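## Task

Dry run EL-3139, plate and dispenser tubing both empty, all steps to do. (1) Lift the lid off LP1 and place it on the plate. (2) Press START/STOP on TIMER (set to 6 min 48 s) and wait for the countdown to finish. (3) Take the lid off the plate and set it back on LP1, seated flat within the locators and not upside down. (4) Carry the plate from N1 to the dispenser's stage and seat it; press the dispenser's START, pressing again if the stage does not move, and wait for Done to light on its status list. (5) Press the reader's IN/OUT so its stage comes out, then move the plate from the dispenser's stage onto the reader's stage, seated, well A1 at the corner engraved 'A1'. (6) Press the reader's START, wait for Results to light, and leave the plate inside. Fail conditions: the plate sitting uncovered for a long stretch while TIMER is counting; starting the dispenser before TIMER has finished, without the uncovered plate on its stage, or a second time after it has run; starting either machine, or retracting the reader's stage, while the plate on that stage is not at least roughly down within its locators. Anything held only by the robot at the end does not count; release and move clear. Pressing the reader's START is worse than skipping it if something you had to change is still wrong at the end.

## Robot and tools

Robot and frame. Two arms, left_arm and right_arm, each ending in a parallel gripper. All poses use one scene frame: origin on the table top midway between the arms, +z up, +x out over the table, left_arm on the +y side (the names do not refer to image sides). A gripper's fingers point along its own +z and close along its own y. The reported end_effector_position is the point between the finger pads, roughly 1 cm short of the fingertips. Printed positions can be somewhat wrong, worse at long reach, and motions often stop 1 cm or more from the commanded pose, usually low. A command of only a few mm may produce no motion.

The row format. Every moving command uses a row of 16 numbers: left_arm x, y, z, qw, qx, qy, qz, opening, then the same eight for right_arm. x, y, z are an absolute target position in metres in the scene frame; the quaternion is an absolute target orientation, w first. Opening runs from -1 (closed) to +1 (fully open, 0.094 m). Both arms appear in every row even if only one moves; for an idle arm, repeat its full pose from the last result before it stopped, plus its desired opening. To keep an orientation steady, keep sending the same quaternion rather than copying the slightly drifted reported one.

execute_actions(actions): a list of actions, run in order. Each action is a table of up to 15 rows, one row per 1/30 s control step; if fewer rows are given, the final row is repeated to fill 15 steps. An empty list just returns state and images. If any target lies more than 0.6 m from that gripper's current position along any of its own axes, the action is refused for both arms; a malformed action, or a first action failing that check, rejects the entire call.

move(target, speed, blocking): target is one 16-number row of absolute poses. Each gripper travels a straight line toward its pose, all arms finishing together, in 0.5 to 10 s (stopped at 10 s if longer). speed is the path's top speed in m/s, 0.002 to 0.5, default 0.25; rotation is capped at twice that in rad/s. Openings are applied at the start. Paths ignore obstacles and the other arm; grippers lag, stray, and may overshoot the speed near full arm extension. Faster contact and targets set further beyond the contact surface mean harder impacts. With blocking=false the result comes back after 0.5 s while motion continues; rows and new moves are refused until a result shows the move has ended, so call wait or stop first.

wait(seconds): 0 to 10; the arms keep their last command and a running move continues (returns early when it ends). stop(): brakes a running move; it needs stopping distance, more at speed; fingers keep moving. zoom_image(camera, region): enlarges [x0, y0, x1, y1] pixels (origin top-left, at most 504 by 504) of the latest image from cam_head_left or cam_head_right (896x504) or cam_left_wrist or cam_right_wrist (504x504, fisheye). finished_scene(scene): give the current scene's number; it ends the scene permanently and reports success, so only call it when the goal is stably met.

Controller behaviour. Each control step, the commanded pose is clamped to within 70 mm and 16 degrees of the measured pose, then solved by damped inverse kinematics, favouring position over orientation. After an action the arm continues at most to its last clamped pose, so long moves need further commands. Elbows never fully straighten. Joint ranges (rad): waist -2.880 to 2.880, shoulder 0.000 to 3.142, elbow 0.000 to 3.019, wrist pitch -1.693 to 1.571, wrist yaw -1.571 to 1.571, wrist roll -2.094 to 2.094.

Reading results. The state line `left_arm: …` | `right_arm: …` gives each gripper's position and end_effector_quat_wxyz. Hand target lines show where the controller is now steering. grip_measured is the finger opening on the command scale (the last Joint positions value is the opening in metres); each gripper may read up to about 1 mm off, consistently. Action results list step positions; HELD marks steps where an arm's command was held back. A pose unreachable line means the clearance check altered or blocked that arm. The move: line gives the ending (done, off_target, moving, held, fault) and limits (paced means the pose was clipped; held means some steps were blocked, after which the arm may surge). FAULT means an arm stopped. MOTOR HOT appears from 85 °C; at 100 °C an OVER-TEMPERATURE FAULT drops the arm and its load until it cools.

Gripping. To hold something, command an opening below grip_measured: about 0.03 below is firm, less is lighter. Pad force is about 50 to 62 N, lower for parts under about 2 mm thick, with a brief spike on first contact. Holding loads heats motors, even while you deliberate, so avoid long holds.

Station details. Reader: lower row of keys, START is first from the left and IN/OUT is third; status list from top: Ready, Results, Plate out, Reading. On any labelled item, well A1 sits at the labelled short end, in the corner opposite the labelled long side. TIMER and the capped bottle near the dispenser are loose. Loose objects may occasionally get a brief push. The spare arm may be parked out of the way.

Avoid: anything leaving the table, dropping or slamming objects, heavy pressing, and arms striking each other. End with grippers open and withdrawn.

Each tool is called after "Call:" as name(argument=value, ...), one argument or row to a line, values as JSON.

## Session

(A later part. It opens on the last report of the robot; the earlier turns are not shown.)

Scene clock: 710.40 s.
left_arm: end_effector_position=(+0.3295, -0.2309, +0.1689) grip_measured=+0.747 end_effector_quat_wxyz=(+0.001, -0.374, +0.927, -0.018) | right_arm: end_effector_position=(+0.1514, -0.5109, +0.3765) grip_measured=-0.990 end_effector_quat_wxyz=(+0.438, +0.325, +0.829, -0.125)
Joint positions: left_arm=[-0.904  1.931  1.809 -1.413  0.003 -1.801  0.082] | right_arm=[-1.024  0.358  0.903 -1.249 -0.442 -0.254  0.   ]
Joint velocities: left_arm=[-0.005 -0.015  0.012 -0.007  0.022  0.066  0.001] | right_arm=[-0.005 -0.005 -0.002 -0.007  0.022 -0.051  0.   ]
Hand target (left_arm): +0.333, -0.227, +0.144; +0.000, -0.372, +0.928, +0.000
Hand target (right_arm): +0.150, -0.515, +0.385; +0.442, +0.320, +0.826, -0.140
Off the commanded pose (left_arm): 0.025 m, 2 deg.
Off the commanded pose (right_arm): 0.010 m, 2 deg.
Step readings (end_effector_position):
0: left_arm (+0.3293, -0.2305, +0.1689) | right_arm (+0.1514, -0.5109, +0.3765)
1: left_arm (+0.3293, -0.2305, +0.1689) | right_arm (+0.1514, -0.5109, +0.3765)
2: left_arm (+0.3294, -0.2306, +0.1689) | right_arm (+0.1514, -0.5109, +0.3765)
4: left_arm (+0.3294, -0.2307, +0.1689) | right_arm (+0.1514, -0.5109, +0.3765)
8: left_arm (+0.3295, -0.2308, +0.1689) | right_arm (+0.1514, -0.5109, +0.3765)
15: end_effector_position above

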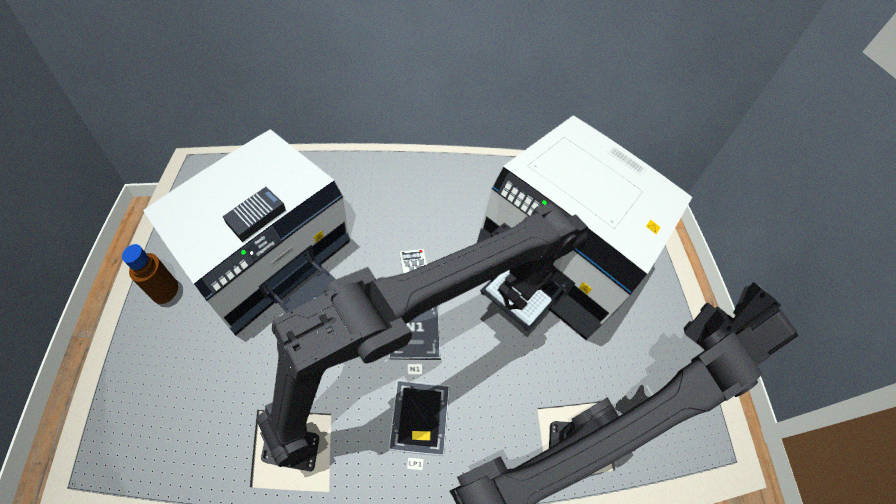

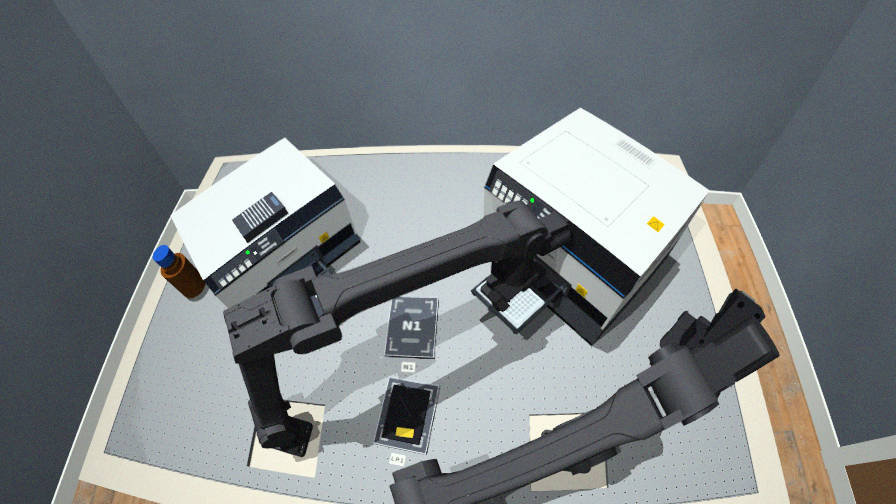

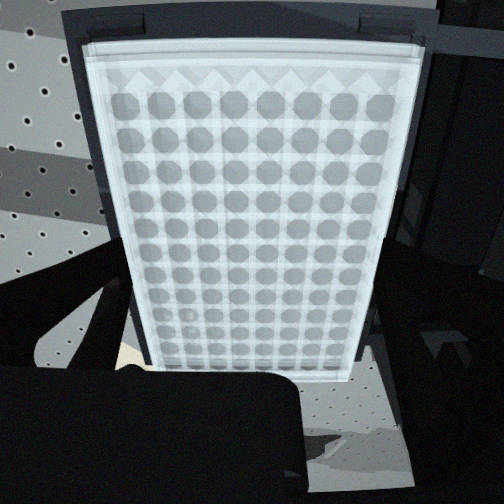

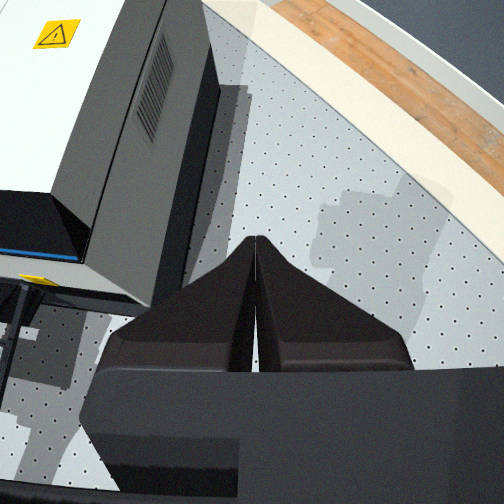

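Call:
execute_actions(
  actions=[
    [[0.3345,-0.2255,0.145,0,-0.391,0.9204,0,0.71,0.15,-0.515,0.385,0.442,0.32,0.826,-0.14,-1]],
  ],
)

Scene clock: 712.53 s.
left_arm: end_effector_position=(+0.3302, -0.2300, +0.1679) grip_measured=+0.747 end_effector_quat_wxyz=(+0.001, -0.379, +0.925, -0.017) | right_arm: end_effector_position=(+0.1514, -0.5109, +0.3765) grip_measured=-0.990 end_effector_quat_wxyz=(+0.438, +0.325, +0.829, -0.125)
Joint positions: left_arm=[-0.902  1.931  1.806 -1.412  0.003 -1.81   0.082] | right_arm=[-1.024  0.358  0.903 -1.249 -0.442 -0.254  0.   ]
Joint velocities: left_arm=[ 0.005 -0.005  0.002 -0.017 -0.037 -0.007 -0.   ] | right_arm=[ 0.005 -0.005 -0.022 -0.007  0.007 -0.037  0.001]
Hand target (left_arm): +0.334, -0.225, +0.145; +0.000, -0.391, +0.920, +0.000
Hand target (right_arm): +0.150, -0.515, +0.385; +0.442, +0.320, +0.826, -0.140
Off the commanded pose (left_arm): 0.024 m, 2 deg.
Off the commanded pose (right_arm): 0.010 m, 2 deg.
Step readings (end_effector_position):
0: left_arm (+0.3295, -0.2309, +0.1689) | right_arm (+0.1514, -0.5109, +0.3765)
1: left_arm (+0.3295, -0.2309, +0.1689) | right_arm (+0.1514, -0.5109, +0.3765)
2: left_arm (+0.3297, -0.2307, +0.1689) | right_arm (+0.1514, -0.5109, +0.3765)
4: left_arm (+0.3302, -0.2305, +0.1689) | right_arm (+0.1514, -0.5109, +0.3765)
8: left_arm (+0.3301, -0.2299, +0.1679) | right_arm (+0.1514, -0.5109, +0.3765)
15: end_effector_position above

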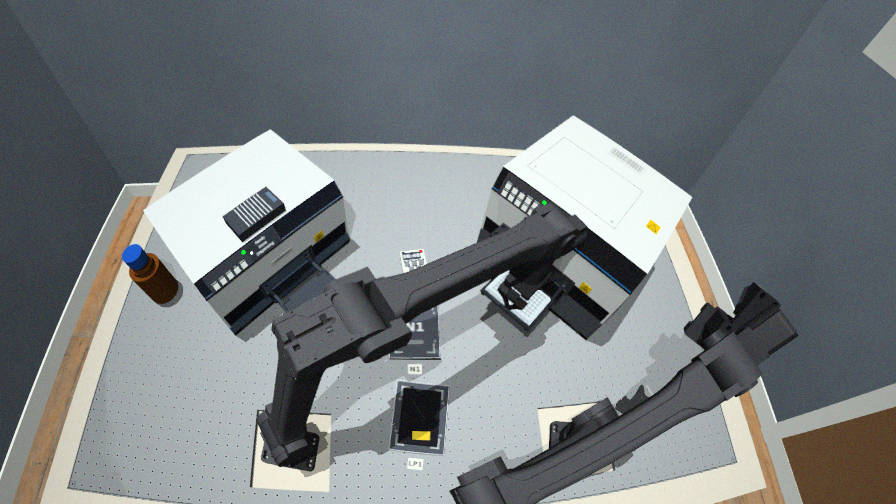

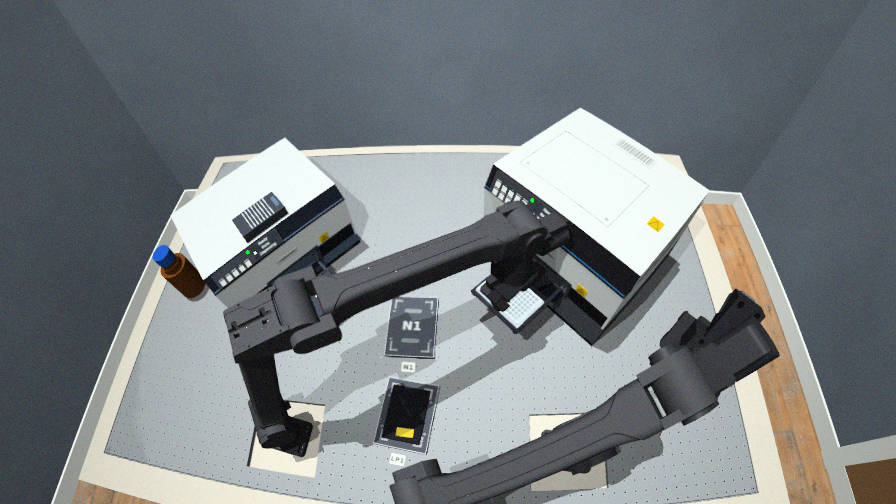

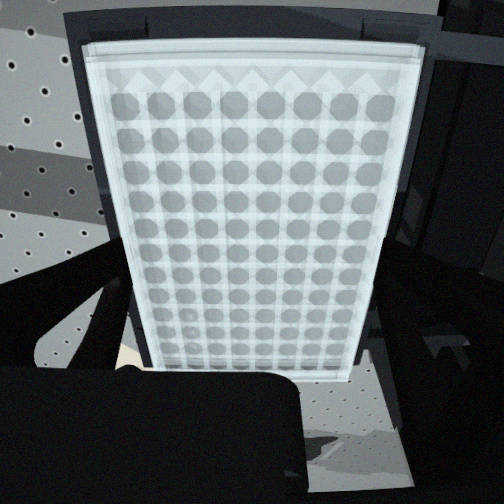

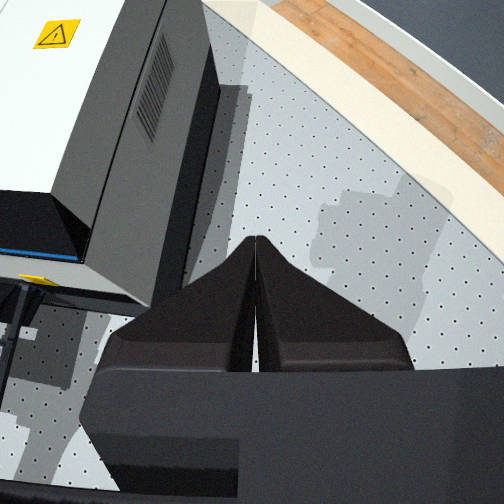

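Call:
execute_actions(
  actions=[
    [[0.332,-0.2263,0.143,0,-0.384,0.9233,0,0.71,0.15,-0.515,0.385,0.442,0.32,0.826,-0.14,-1],[0.332,-0.2263,0.142,0,-0.384,0.9233,0,0.71,0.15,-0.515,0.385,0.442,0.32,0.826,-0.14,-1],[0.332,-0.2263,0.141,0,-0.384,0.9233,0,0.71,0.15,-0.515,0.385,0.442,0.32,0.826,-0.14,-1],[0.3317,-0.226,0.140,0,-0.384,0.9233,0.001,0.71,0.15,-0.515,0.385,0.442,0.32,0.826,-0.14,-1]],
  ],
)

Scene clock: 715.83 s.
left_arm: end_effector_position=(+0.3301, -0.2300, +0.1670) grip_measured=+0.747 end_effector_quat_wxyz=(+0.001, -0.379, +0.925, -0.017) | right_arm: end_effector_position=(+0.1514, -0.5109, +0.3765) grip_measured=-0.990 end_effector_quat_wxyz=(+0.438, +0.325, +0.829, -0.125)
Joint positions: left_arm=[-0.902  1.931  1.804 -1.409  0.003 -1.81   0.082] | right_arm=[-1.024  0.358  0.903 -1.249 -0.442 -0.254  0.   ]
Joint velocities: left_arm=[-0.005  0.005 -0.002  0.012  0.022  0.007  0.001] | right_arm=[-0.005  0.005  0.002 -0.012 -0.007 -0.066  0.001]
Hand target (left_arm): +0.331, -0.226, +0.141; +0.000, -0.384, +0.923, +0.001
Hand target (right_arm): +0.150, -0.515, +0.385; +0.442, +0.320, +0.826, -0.140
Off the commanded pose (left_arm): 0.027 m, 2 deg.
Off the commanded pose (right_arm): 0.010 m, 2 deg.
Step readings (end_effector_position):
0: left_arm (+0.3302, -0.2300, +0.1679) | right_arm (+0.1514, -0.5109, +0.3765)
1: left_arm (+0.3302, -0.2300, +0.1676) | right_arm (+0.1514, -0.5109, +0.3765)
2: left_arm (+0.3301, -0.2299, +0.1672) | right_arm (+0.1514, -0.5109, +0.3765)
4: left_arm (+0.3301, -0.2300, +0.1670) | right_arm (+0.1514, -0.5109, +0.3765)
8: left_arm (+0.3301, -0.2300, +0.1670) | right_arm (+0.1514, -0.5109, +0.3765)
15: end_effector_position above

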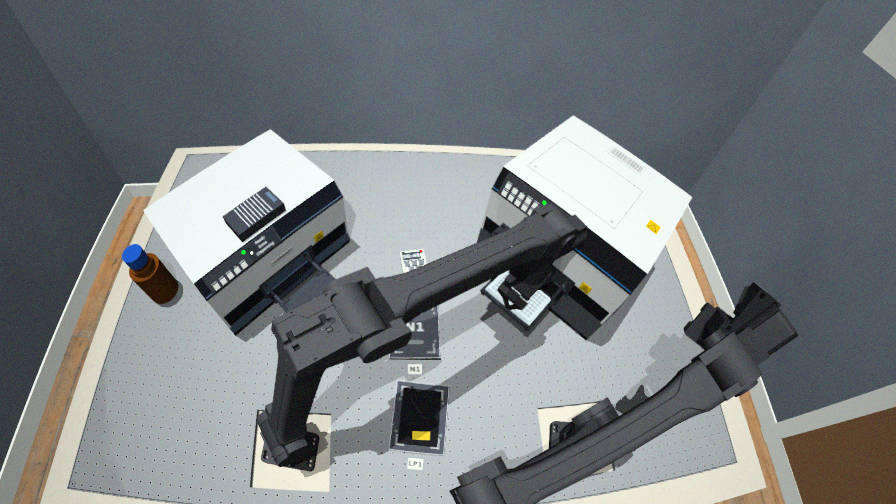

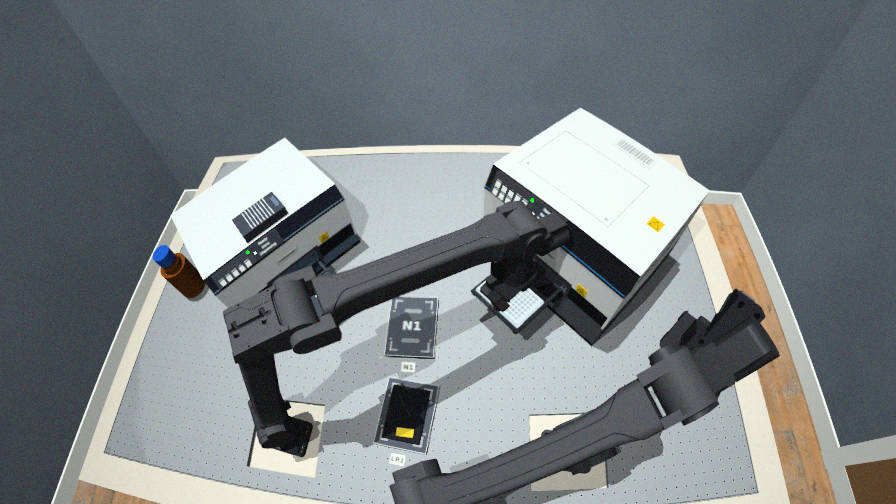

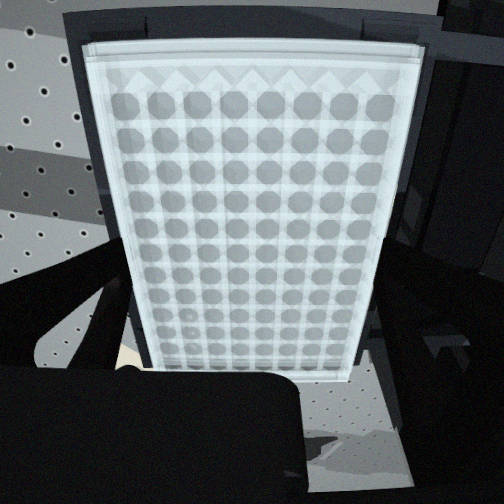

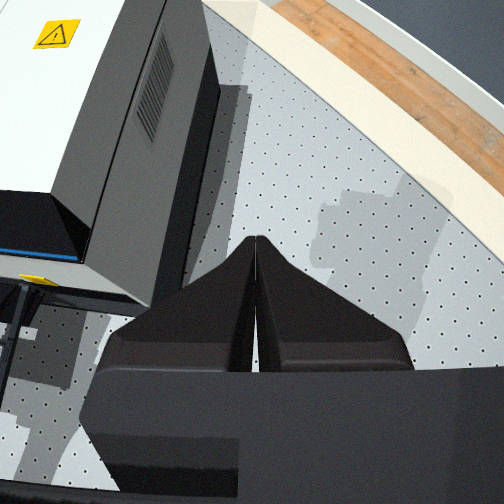

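Releasing and lifting to inspect.

Call:
execute_actions(
  actions=[
    [[0.332,-0.227,0.148,0,-0.384,0.9233,-0.002,0.71,0.15,-0.515,0.385,0.442,0.32,0.826,-0.14,-1],[0.332,-0.227,0.148,0,-0.384,0.9233,-0.002,0.71,0.15,-0.515,0.385,0.442,0.32,0.826,-0.14,-1],[0.332,-0.227,0.148,0,-0.384,0.9233,-0.002,0.71,0.15,-0.515,0.385,0.442,0.32,0.826,-0.14,-1],[0.332,-0.227,0.148,0,-0.384,0.9233,-0.002,1,0.15,-0.515,0.385,0.442,0.32,0.826,-0.14,-1]],
  ],
)

Call:
move(
  target=[0.338,-0.243,0.235,0,-0.379,0.925,-0.03,1,0.15,-0.515,0.385,0.442,0.32,0.826,-0.14,-1],
  speed=0.08,
)

Scene clock: 720.00 s.
left_arm: end_effector_position=(+0.3302, -0.2300, +0.1663) grip_measured=+1.000 end_effector_quat_wxyz=(+0.001, -0.379, +0.925, -0.017) | right_arm: end_effector_position=(+0.1514, -0.5109, +0.3765) grip_measured=-0.990 end_effector_quat_wxyz=(+0.438, +0.325, +0.829, -0.125)
Joint positions: left_arm=[-0.902  1.932  1.804 -1.409  0.003 -1.81   0.094] | right_arm=[-1.024  0.358  0.903 -1.249 -0.442 -0.254  0.   ]
Joint velocities: left_arm=[ 0.005 -0.015 -0.032 -0.007  0.007  0.007  0.   ] | right_arm=[ 0.005 -0.005 -0.002 -0.002  0.022 -0.037 -0.001]
Hand target (left_arm): +0.332, -0.227, +0.148; +0.000, -0.384, +0.923, -0.002
Hand target (right_arm): +0.150, -0.515, +0.385; +0.442, +0.320, +0.826, -0.140
Off the commanded pose (left_arm): 0.019 m, 2 deg.
Off the commanded pose (right_arm): 0.010 m, 2 deg.
Step readings (end_effector_position):
0: left_arm (+0.3301, -0.2300, +0.1670) | right_arm (+0.1514, -0.5109, +0.3765)
1: left_arm (+0.3301, -0.2300, +0.1670) | right_arm (+0.1514, -0.5109, +0.3765)
2: left_arm (+0.3301, -0.2300, +0.1670) | right_arm (+0.1514, -0.5109, +0.3765)
4: left_arm (+0.3301, -0.2300, +0.1670) | right_arm (+0.1514, -0.5109, +0.3765)
8: left_arm (+0.3302, -0.2300, +0.1663) | right_arm (+0.1514, -0.5109, +0.3765)
15: end_effector_position above

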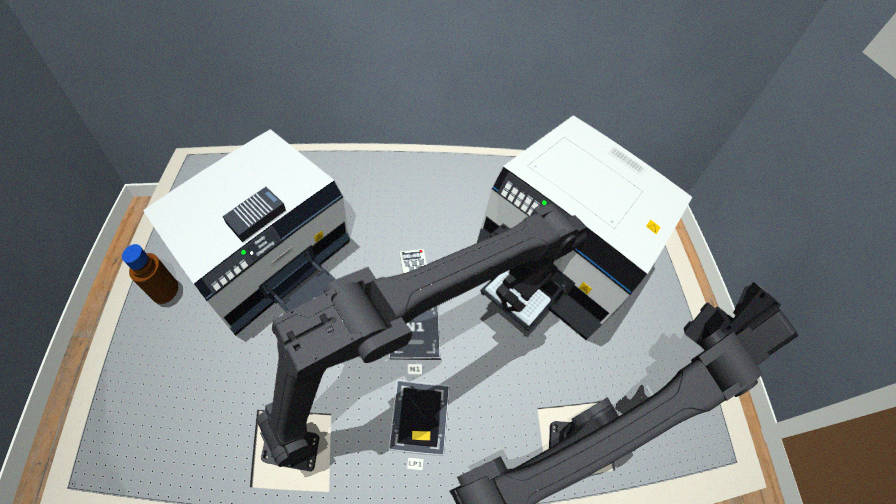

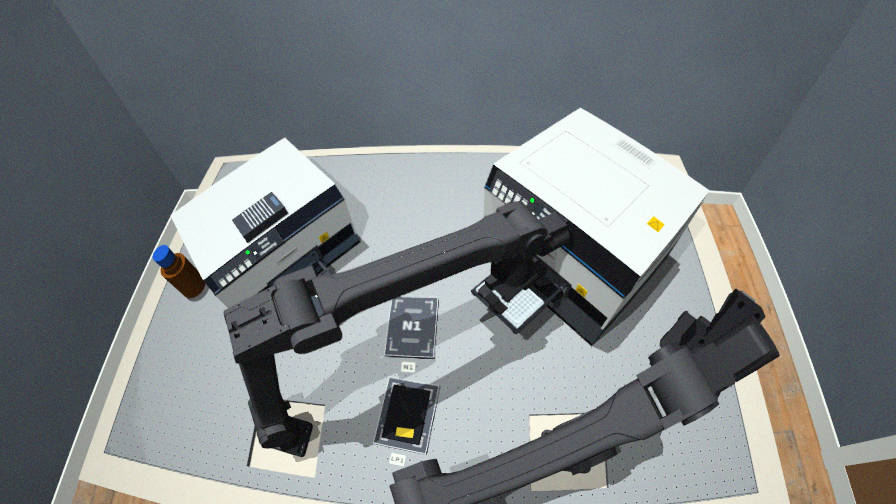

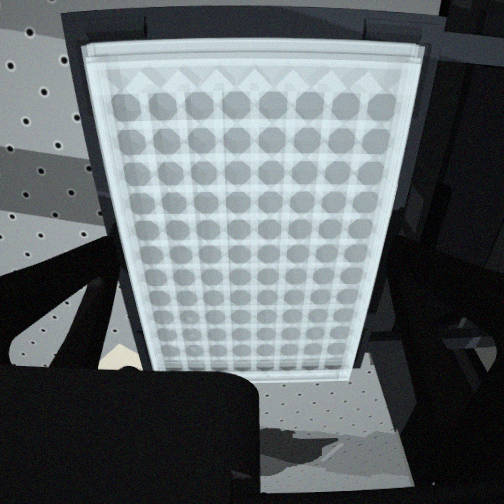

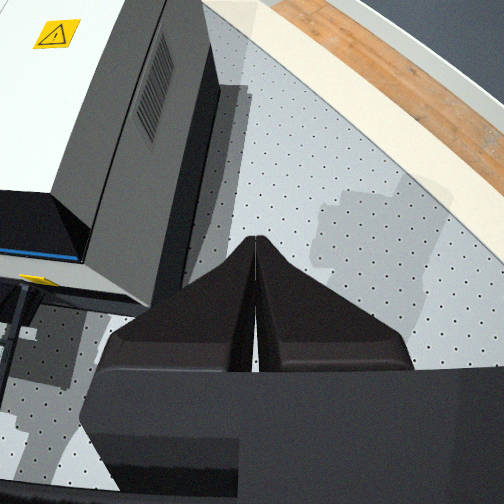

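Scene clock: 721.27 s.
left_arm: end_effector_position=(+0.3307, -0.2316, +0.2213) grip_measured=+1.000 end_effector_quat_wxyz=(-0.000, -0.379, +0.925, -0.014) | right_arm: end_effector_position=(+0.1514, -0.5109, +0.3765) grip_measured=-0.990 end_effector_quat_wxyz=(+0.438, +0.325, +0.829, -0.125)
Joint positions: left_arm=[-0.902  1.932  1.948 -1.559  0.004 -1.81   0.094] | right_arm=[-1.024  0.358  0.903 -1.249 -0.442 -0.254  0.   ]
Joint velocities: left_arm=[ 0.005 -0.015  0.002 -0.002 -0.051  0.037  0.   ] | right_arm=[ 0.005  0.005 -0.002 -0.002  0.007 -0.037  0.001]
Hand target (left_arm): +0.337, -0.242, +0.235; +0.000, -0.379, +0.925, -0.030
Hand target (right_arm): +0.150, -0.515, +0.385; +0.442, +0.320, +0.826, -0.140
Off the commanded pose (left_arm): 0.019 m, 2 deg.
Off the commanded pose (right_arm): 0.010 m, 2 deg.
move: off_target (left_arm)

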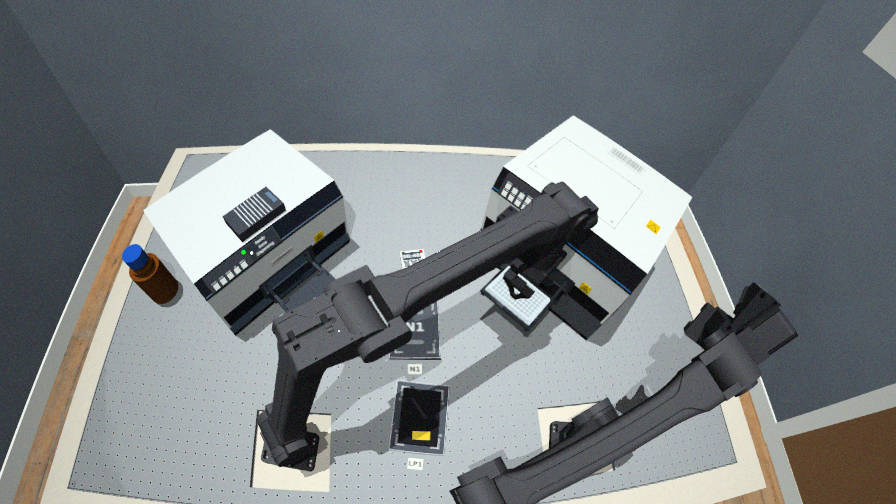

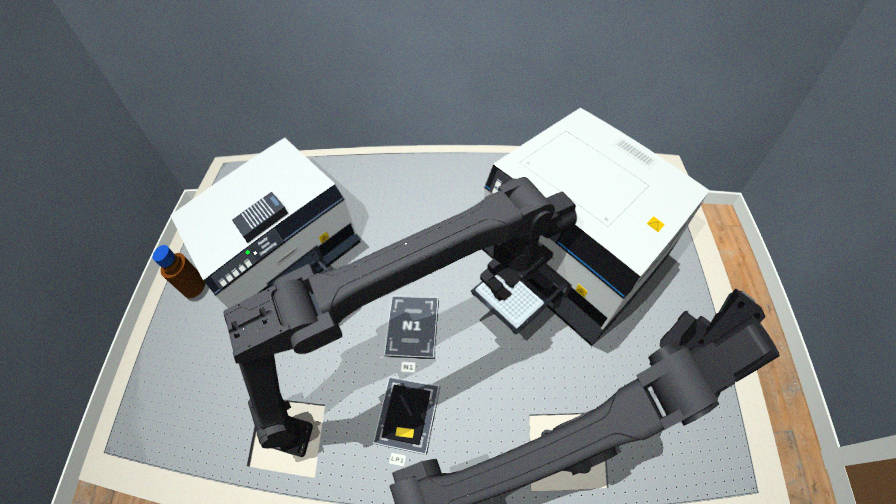

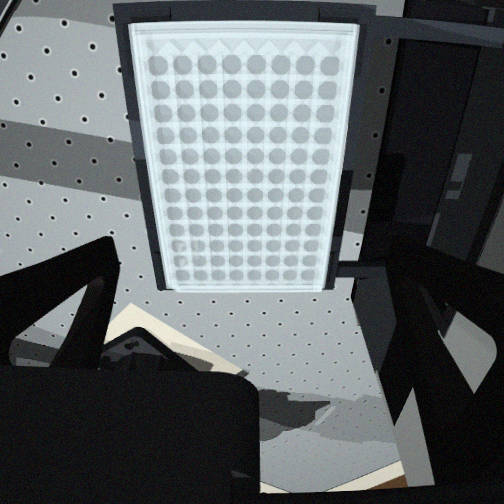

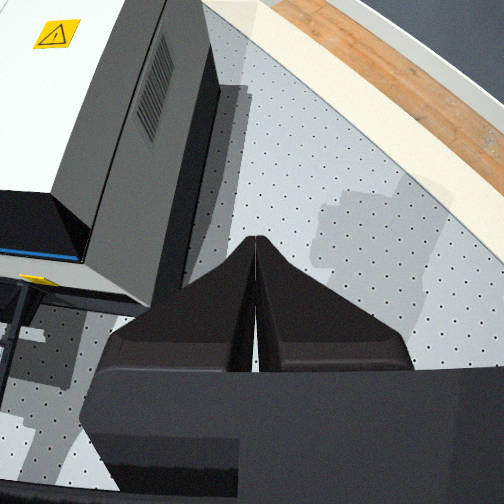

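Call:
move(
  target=[0.27,0.2,0.25,0,-0.1,0.995,0,1,0.2,-0.36,0.34,0.46,-0.077,0.884,0.04,-1],
  speed=0.3,
)

Call:
zoom_image(
  camera="cam_head_left",
  region=[470,250,580,345],
)

Scene clock: 726.60 s.
left_arm: end_effector_position=(+0.2807, +0.1997, +0.2579) grip_measured=+1.000 end_effector_quat_wxyz=(+0.020, -0.109, +0.994, -0.007) | right_arm: end_effector_position=(+0.2020, -0.3629, +0.3397) grip_measured=-0.990 end_effector_quat_wxyz=(+0.446, -0.081, +0.891, +0.035)
Joint positions: left_arm=[-0.208  1.028  1.063 -1.565 -0.005 -0.557  0.094] | right_arm=[-0.323  0.28   0.812 -1.297 -0.524 -0.46   0.   ]
Joint velocities: left_arm=[-0.005 -0.015 -0.017  0.007 -0.066 -0.051  0.   ] | right_arm=[-0.015 -0.005 -0.007 -0.007 -0.066 -0.007 -0.   ]
Hand target (left_arm): +0.275, +0.200, +0.250; +0.005, -0.100, +0.995, -0.002
Hand target (right_arm): +0.202, -0.362, +0.340; +0.452, -0.081, +0.888, +0.034
Off the commanded pose (left_arm): 0.013 m, 3 deg.
Off the commanded pose (right_arm): 0.004 m, 2 deg.
move: off_target (left_arm)

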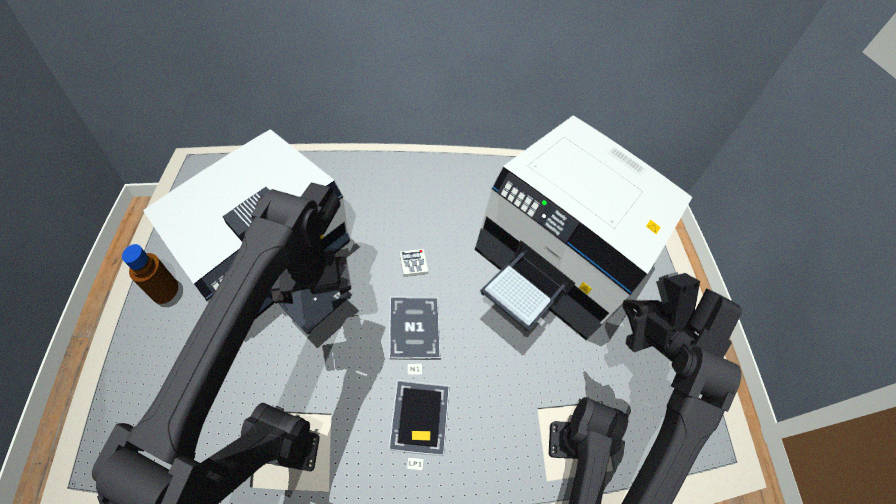

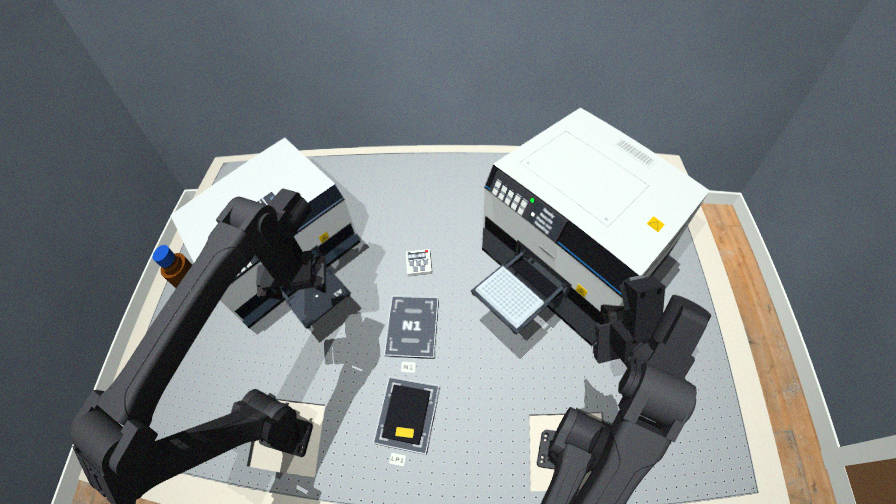

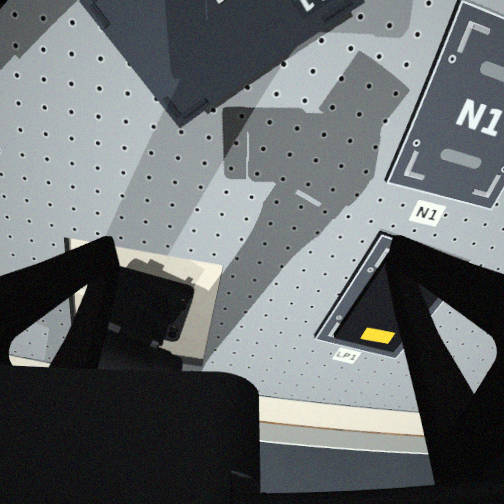

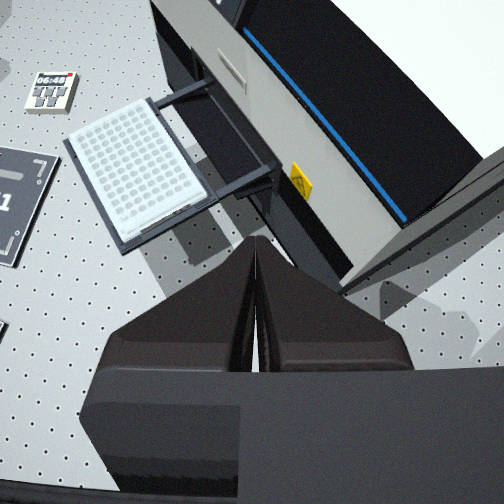

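Region (470, 250, 580, 345) of cam_head_left's 896x504 image, scaled by 4.582, with more detail than that image has; it fills the top 435 rows of this view, and the rest is white.

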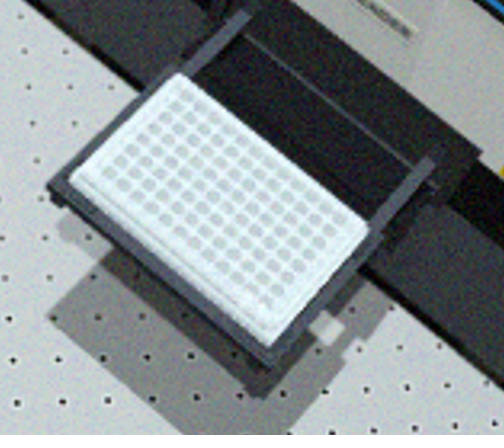

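Call:
zoom_image(
  camera="cam_right_wrist",
  region=[90,160,240,265],
)

Call:
zoom_image(
  camera="cam_head_left",
  region=[375,370,465,465],
)

Call:
move(
  target=[0.27,0.2,0.25,0,-0.1,0.995,0,1,0.49,-0.175,0.35,0.432,0.189,0.875,-0.109,-1],
  speed=0.3,
)

Call:
move(
  target=[0.27,0.2,0.25,0,-0.1,0.995,0,1,0.508,-0.19,0.285,0.432,0.189,0.875,-0.109,-1],
  speed=0.1,
)

Region (90, 160, 240, 265) of cam_right_wrist's 504x504 image, scaled by 3.360, with more detail than that image has; it fills the top 353 rows of this view, and the rest is white.

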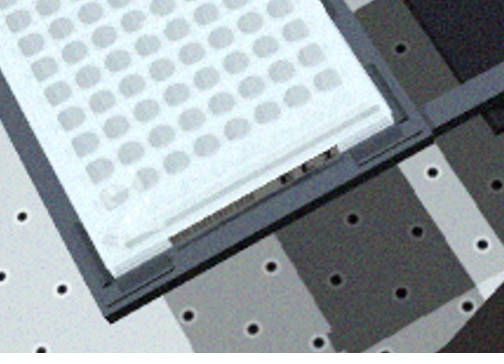

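Region (375, 370, 465, 465) of cam_head_left's 896x504 image, scaled by 5.305, with more detail than that image has; it fills the left 477 columns of this view, and the rest is white.

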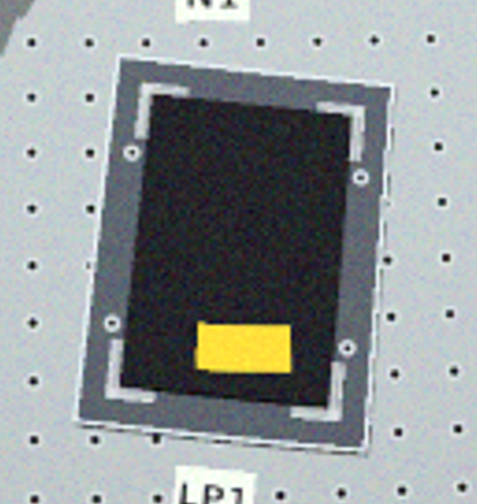

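Scene clock: 731.23 s.
left_arm: end_effector_position=(+0.2780, +0.2006, +0.2578) grip_measured=+1.000 end_effector_quat_wxyz=(+0.014, -0.108, +0.994, -0.004) | right_arm: end_effector_position=(+0.4852, -0.1892, +0.3281) grip_measured=-0.990 end_effector_quat_wxyz=(+0.424, +0.170, +0.878, -0.139)
Joint positions: left_arm=[-0.208  1.028  1.063 -1.577 -0.005 -0.554  0.094] | right_arm=[ 0.774  1.342  1.29  -0.975  0.792  0.742  0.   ]
Joint velocities: left_arm=[-0.024 -0.015  0.012  0.002 -0.037 -0.007  0.   ] | right_arm=[-0.005  0.005 -0.002  0.012  0.037  0.007 -0.   ]
Hand target (left_arm): +0.270, +0.200, +0.250; -0.000, -0.100, +0.995, +0.000
Hand target (right_arm): +0.489, -0.182, +0.352; +0.440, +0.181, +0.871, -0.122
Off the commanded pose (left_arm): 0.011 m, 2 deg.
Off the commanded pose (right_arm): 0.027 m, 4 deg.
move: off_target (left_arm, right_arm)

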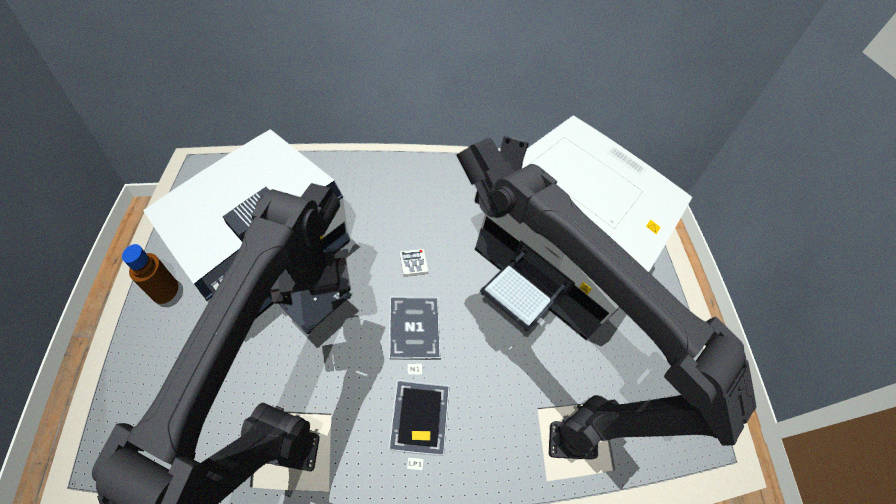

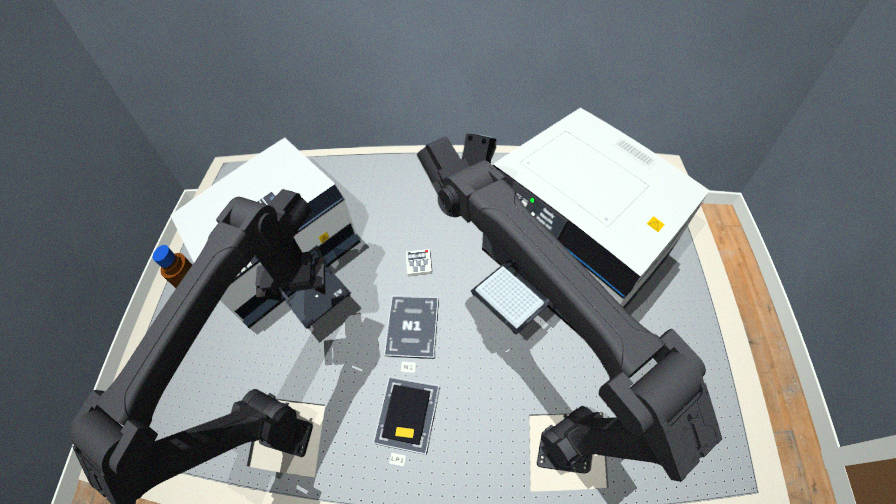

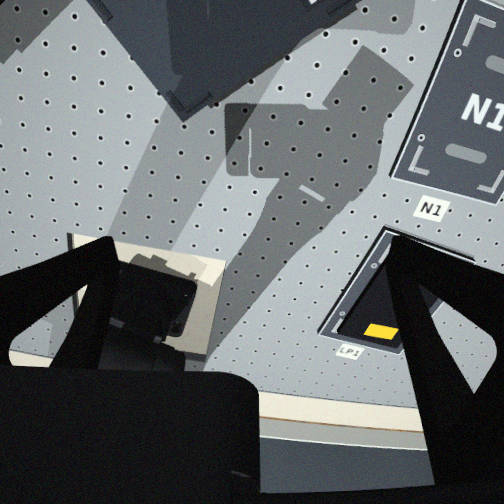

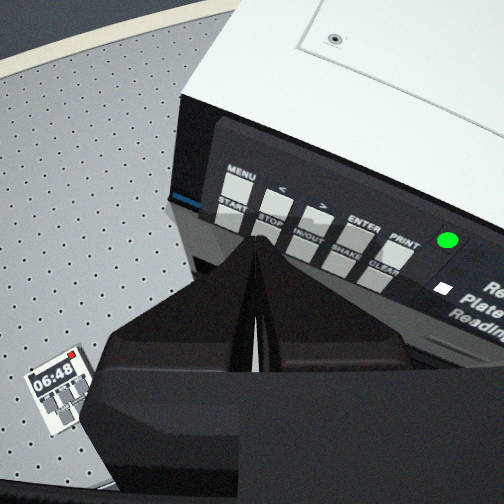

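Scene clock: 732.13 s.
left_arm: end_effector_position=(+0.2780, +0.2006, +0.2578) grip_measured=+1.000 end_effector_quat_wxyz=(+0.014, -0.108, +0.994, -0.004) | right_arm: end_effector_position=(+0.5029, -0.1887, +0.2924) grip_measured=-0.990 end_effector_quat_wxyz=(+0.435, +0.191, +0.874, -0.105)
Joint positions: left_arm=[-0.208  1.028  1.063 -1.577 -0.005 -0.554  0.094] | right_arm=[ 0.744  1.362  1.207 -0.8    0.746  0.743  0.   ]
Joint velocities: left_arm=[-0.015 -0.015 -0.007 -0.017 -0.037  0.007  0.   ] | right_arm=[-0.005 -0.005 -0.012 -0.017 -0.022  0.007  0.   ]
Hand target (left_arm): +0.270, +0.200, +0.250; -0.000, -0.100, +0.995, +0.000
Hand target (right_arm): +0.507, -0.191, +0.285; +0.431, +0.190, +0.875, -0.109
Off the commanded pose (left_arm): 0.011 m, 2 deg.
Off the commanded pose (right_arm): 0.009 m, 1 deg.
move: off_target (left_arm)

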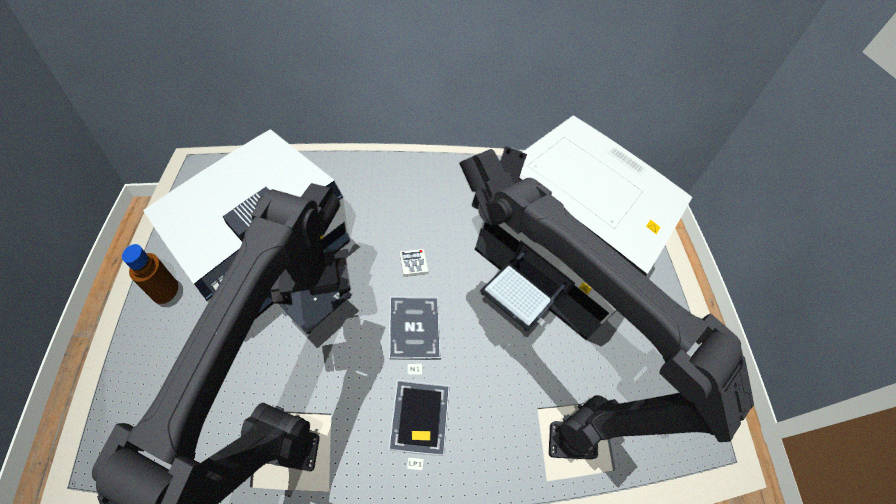

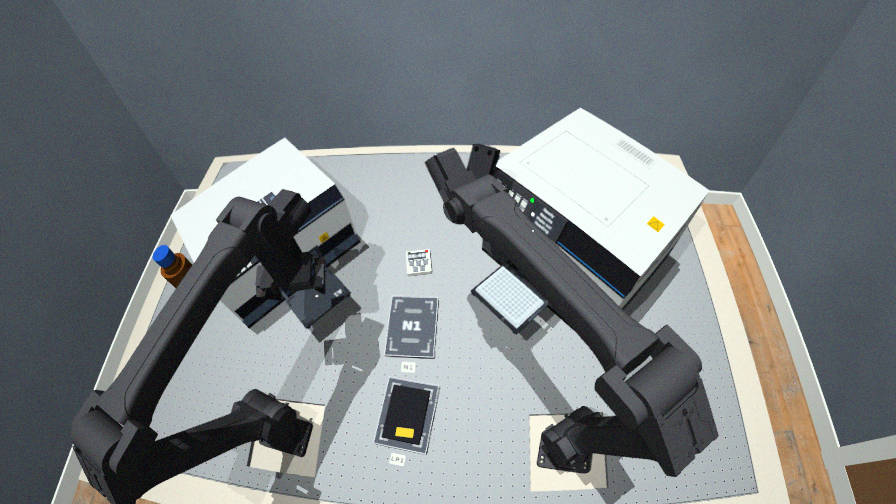

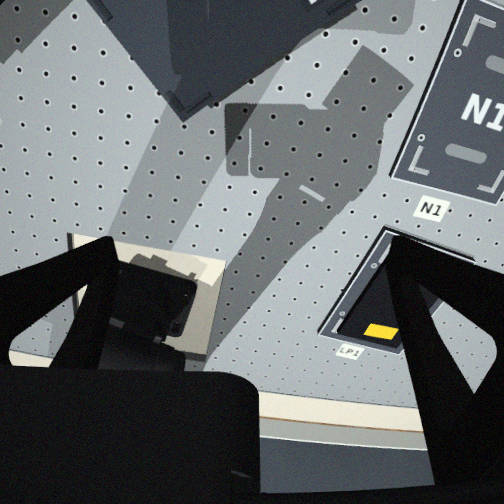

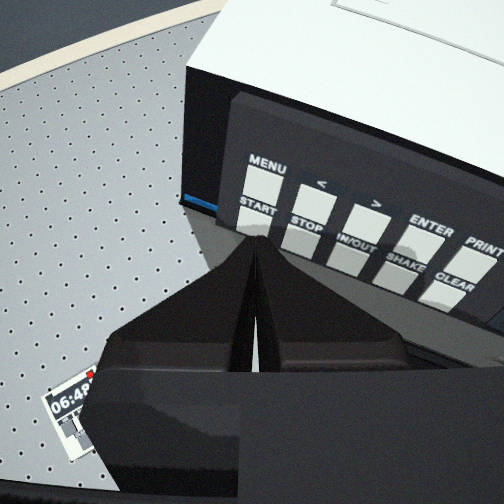

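The plate is seated with its labelled end at A1. Approaching START.

Call:
move(
  target=[0.27,0.2,0.25,0,-0.1,0.995,0,1,0.516,-0.195,0.275,0.432,0.189,0.875,-0.109,-1],
  speed=0.04,
)

Scene clock: 734.17 s.
left_arm: end_effector_position=(+0.2780, +0.2006, +0.2578) grip_measured=+1.000 end_effector_quat_wxyz=(+0.014, -0.108, +0.994, -0.004) | right_arm: end_effector_position=(+0.5110, -0.1929, +0.2857) grip_measured=-0.990 end_effector_quat_wxyz=(+0.438, +0.193, +0.872, -0.102)
Joint positions: left_arm=[-0.208  1.028  1.063 -1.577 -0.005 -0.554  0.094] | right_arm=[ 0.726  1.373  1.196 -0.758  0.736  0.727  0.   ]
Joint velocities: left_arm=[-0.015 -0.005  0.007 -0.022  0.007 -0.007  0.   ] | right_arm=[-0.005 -0.015 -0.022  0.002 -0.037  0.022  0.001]
Hand target (left_arm): +0.270, +0.200, +0.250; -0.000, -0.100, +0.995, +0.000
Hand target (right_arm): +0.515, -0.195, +0.275; +0.432, +0.189, +0.875, -0.109
Off the commanded pose (left_arm): 0.011 m, 2 deg.
Off the commanded pose (right_arm): 0.012 m, 1 deg.
move: off_target (left_arm, right_arm)

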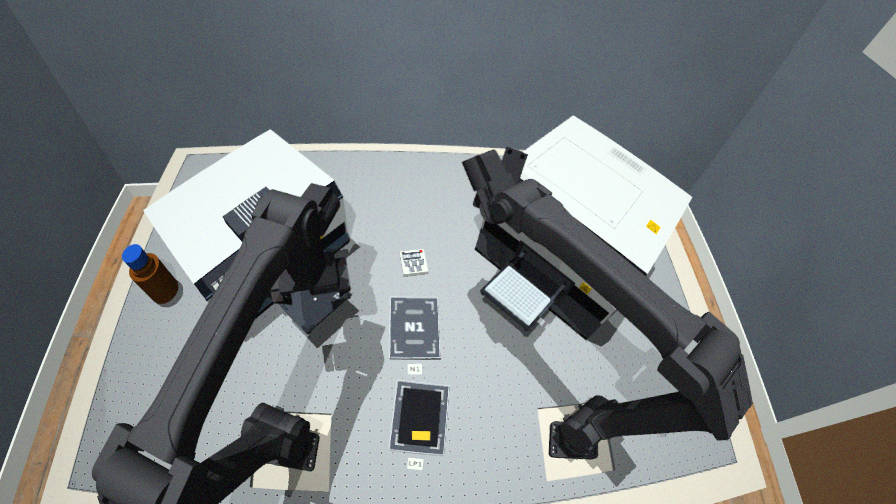

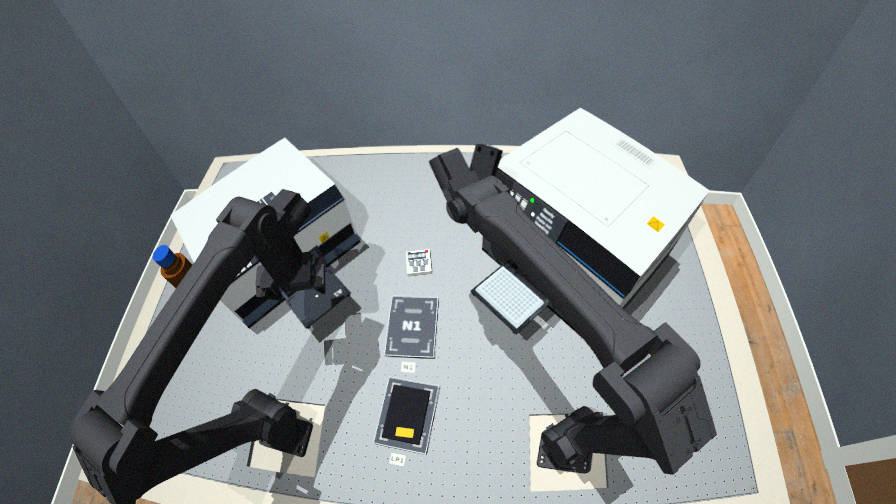

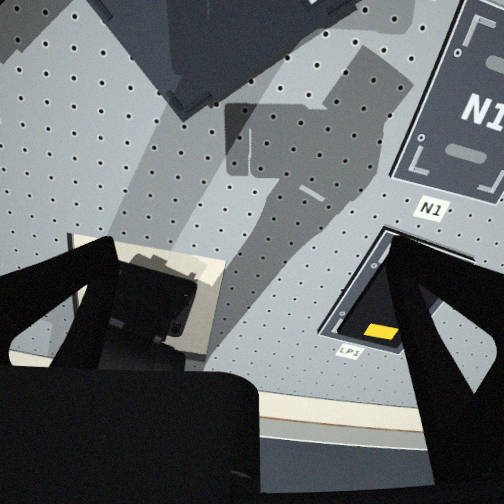

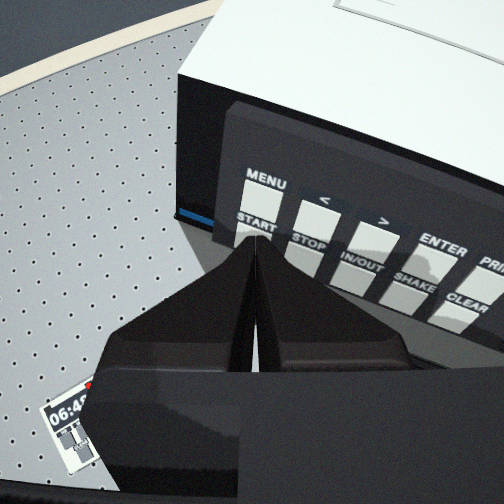

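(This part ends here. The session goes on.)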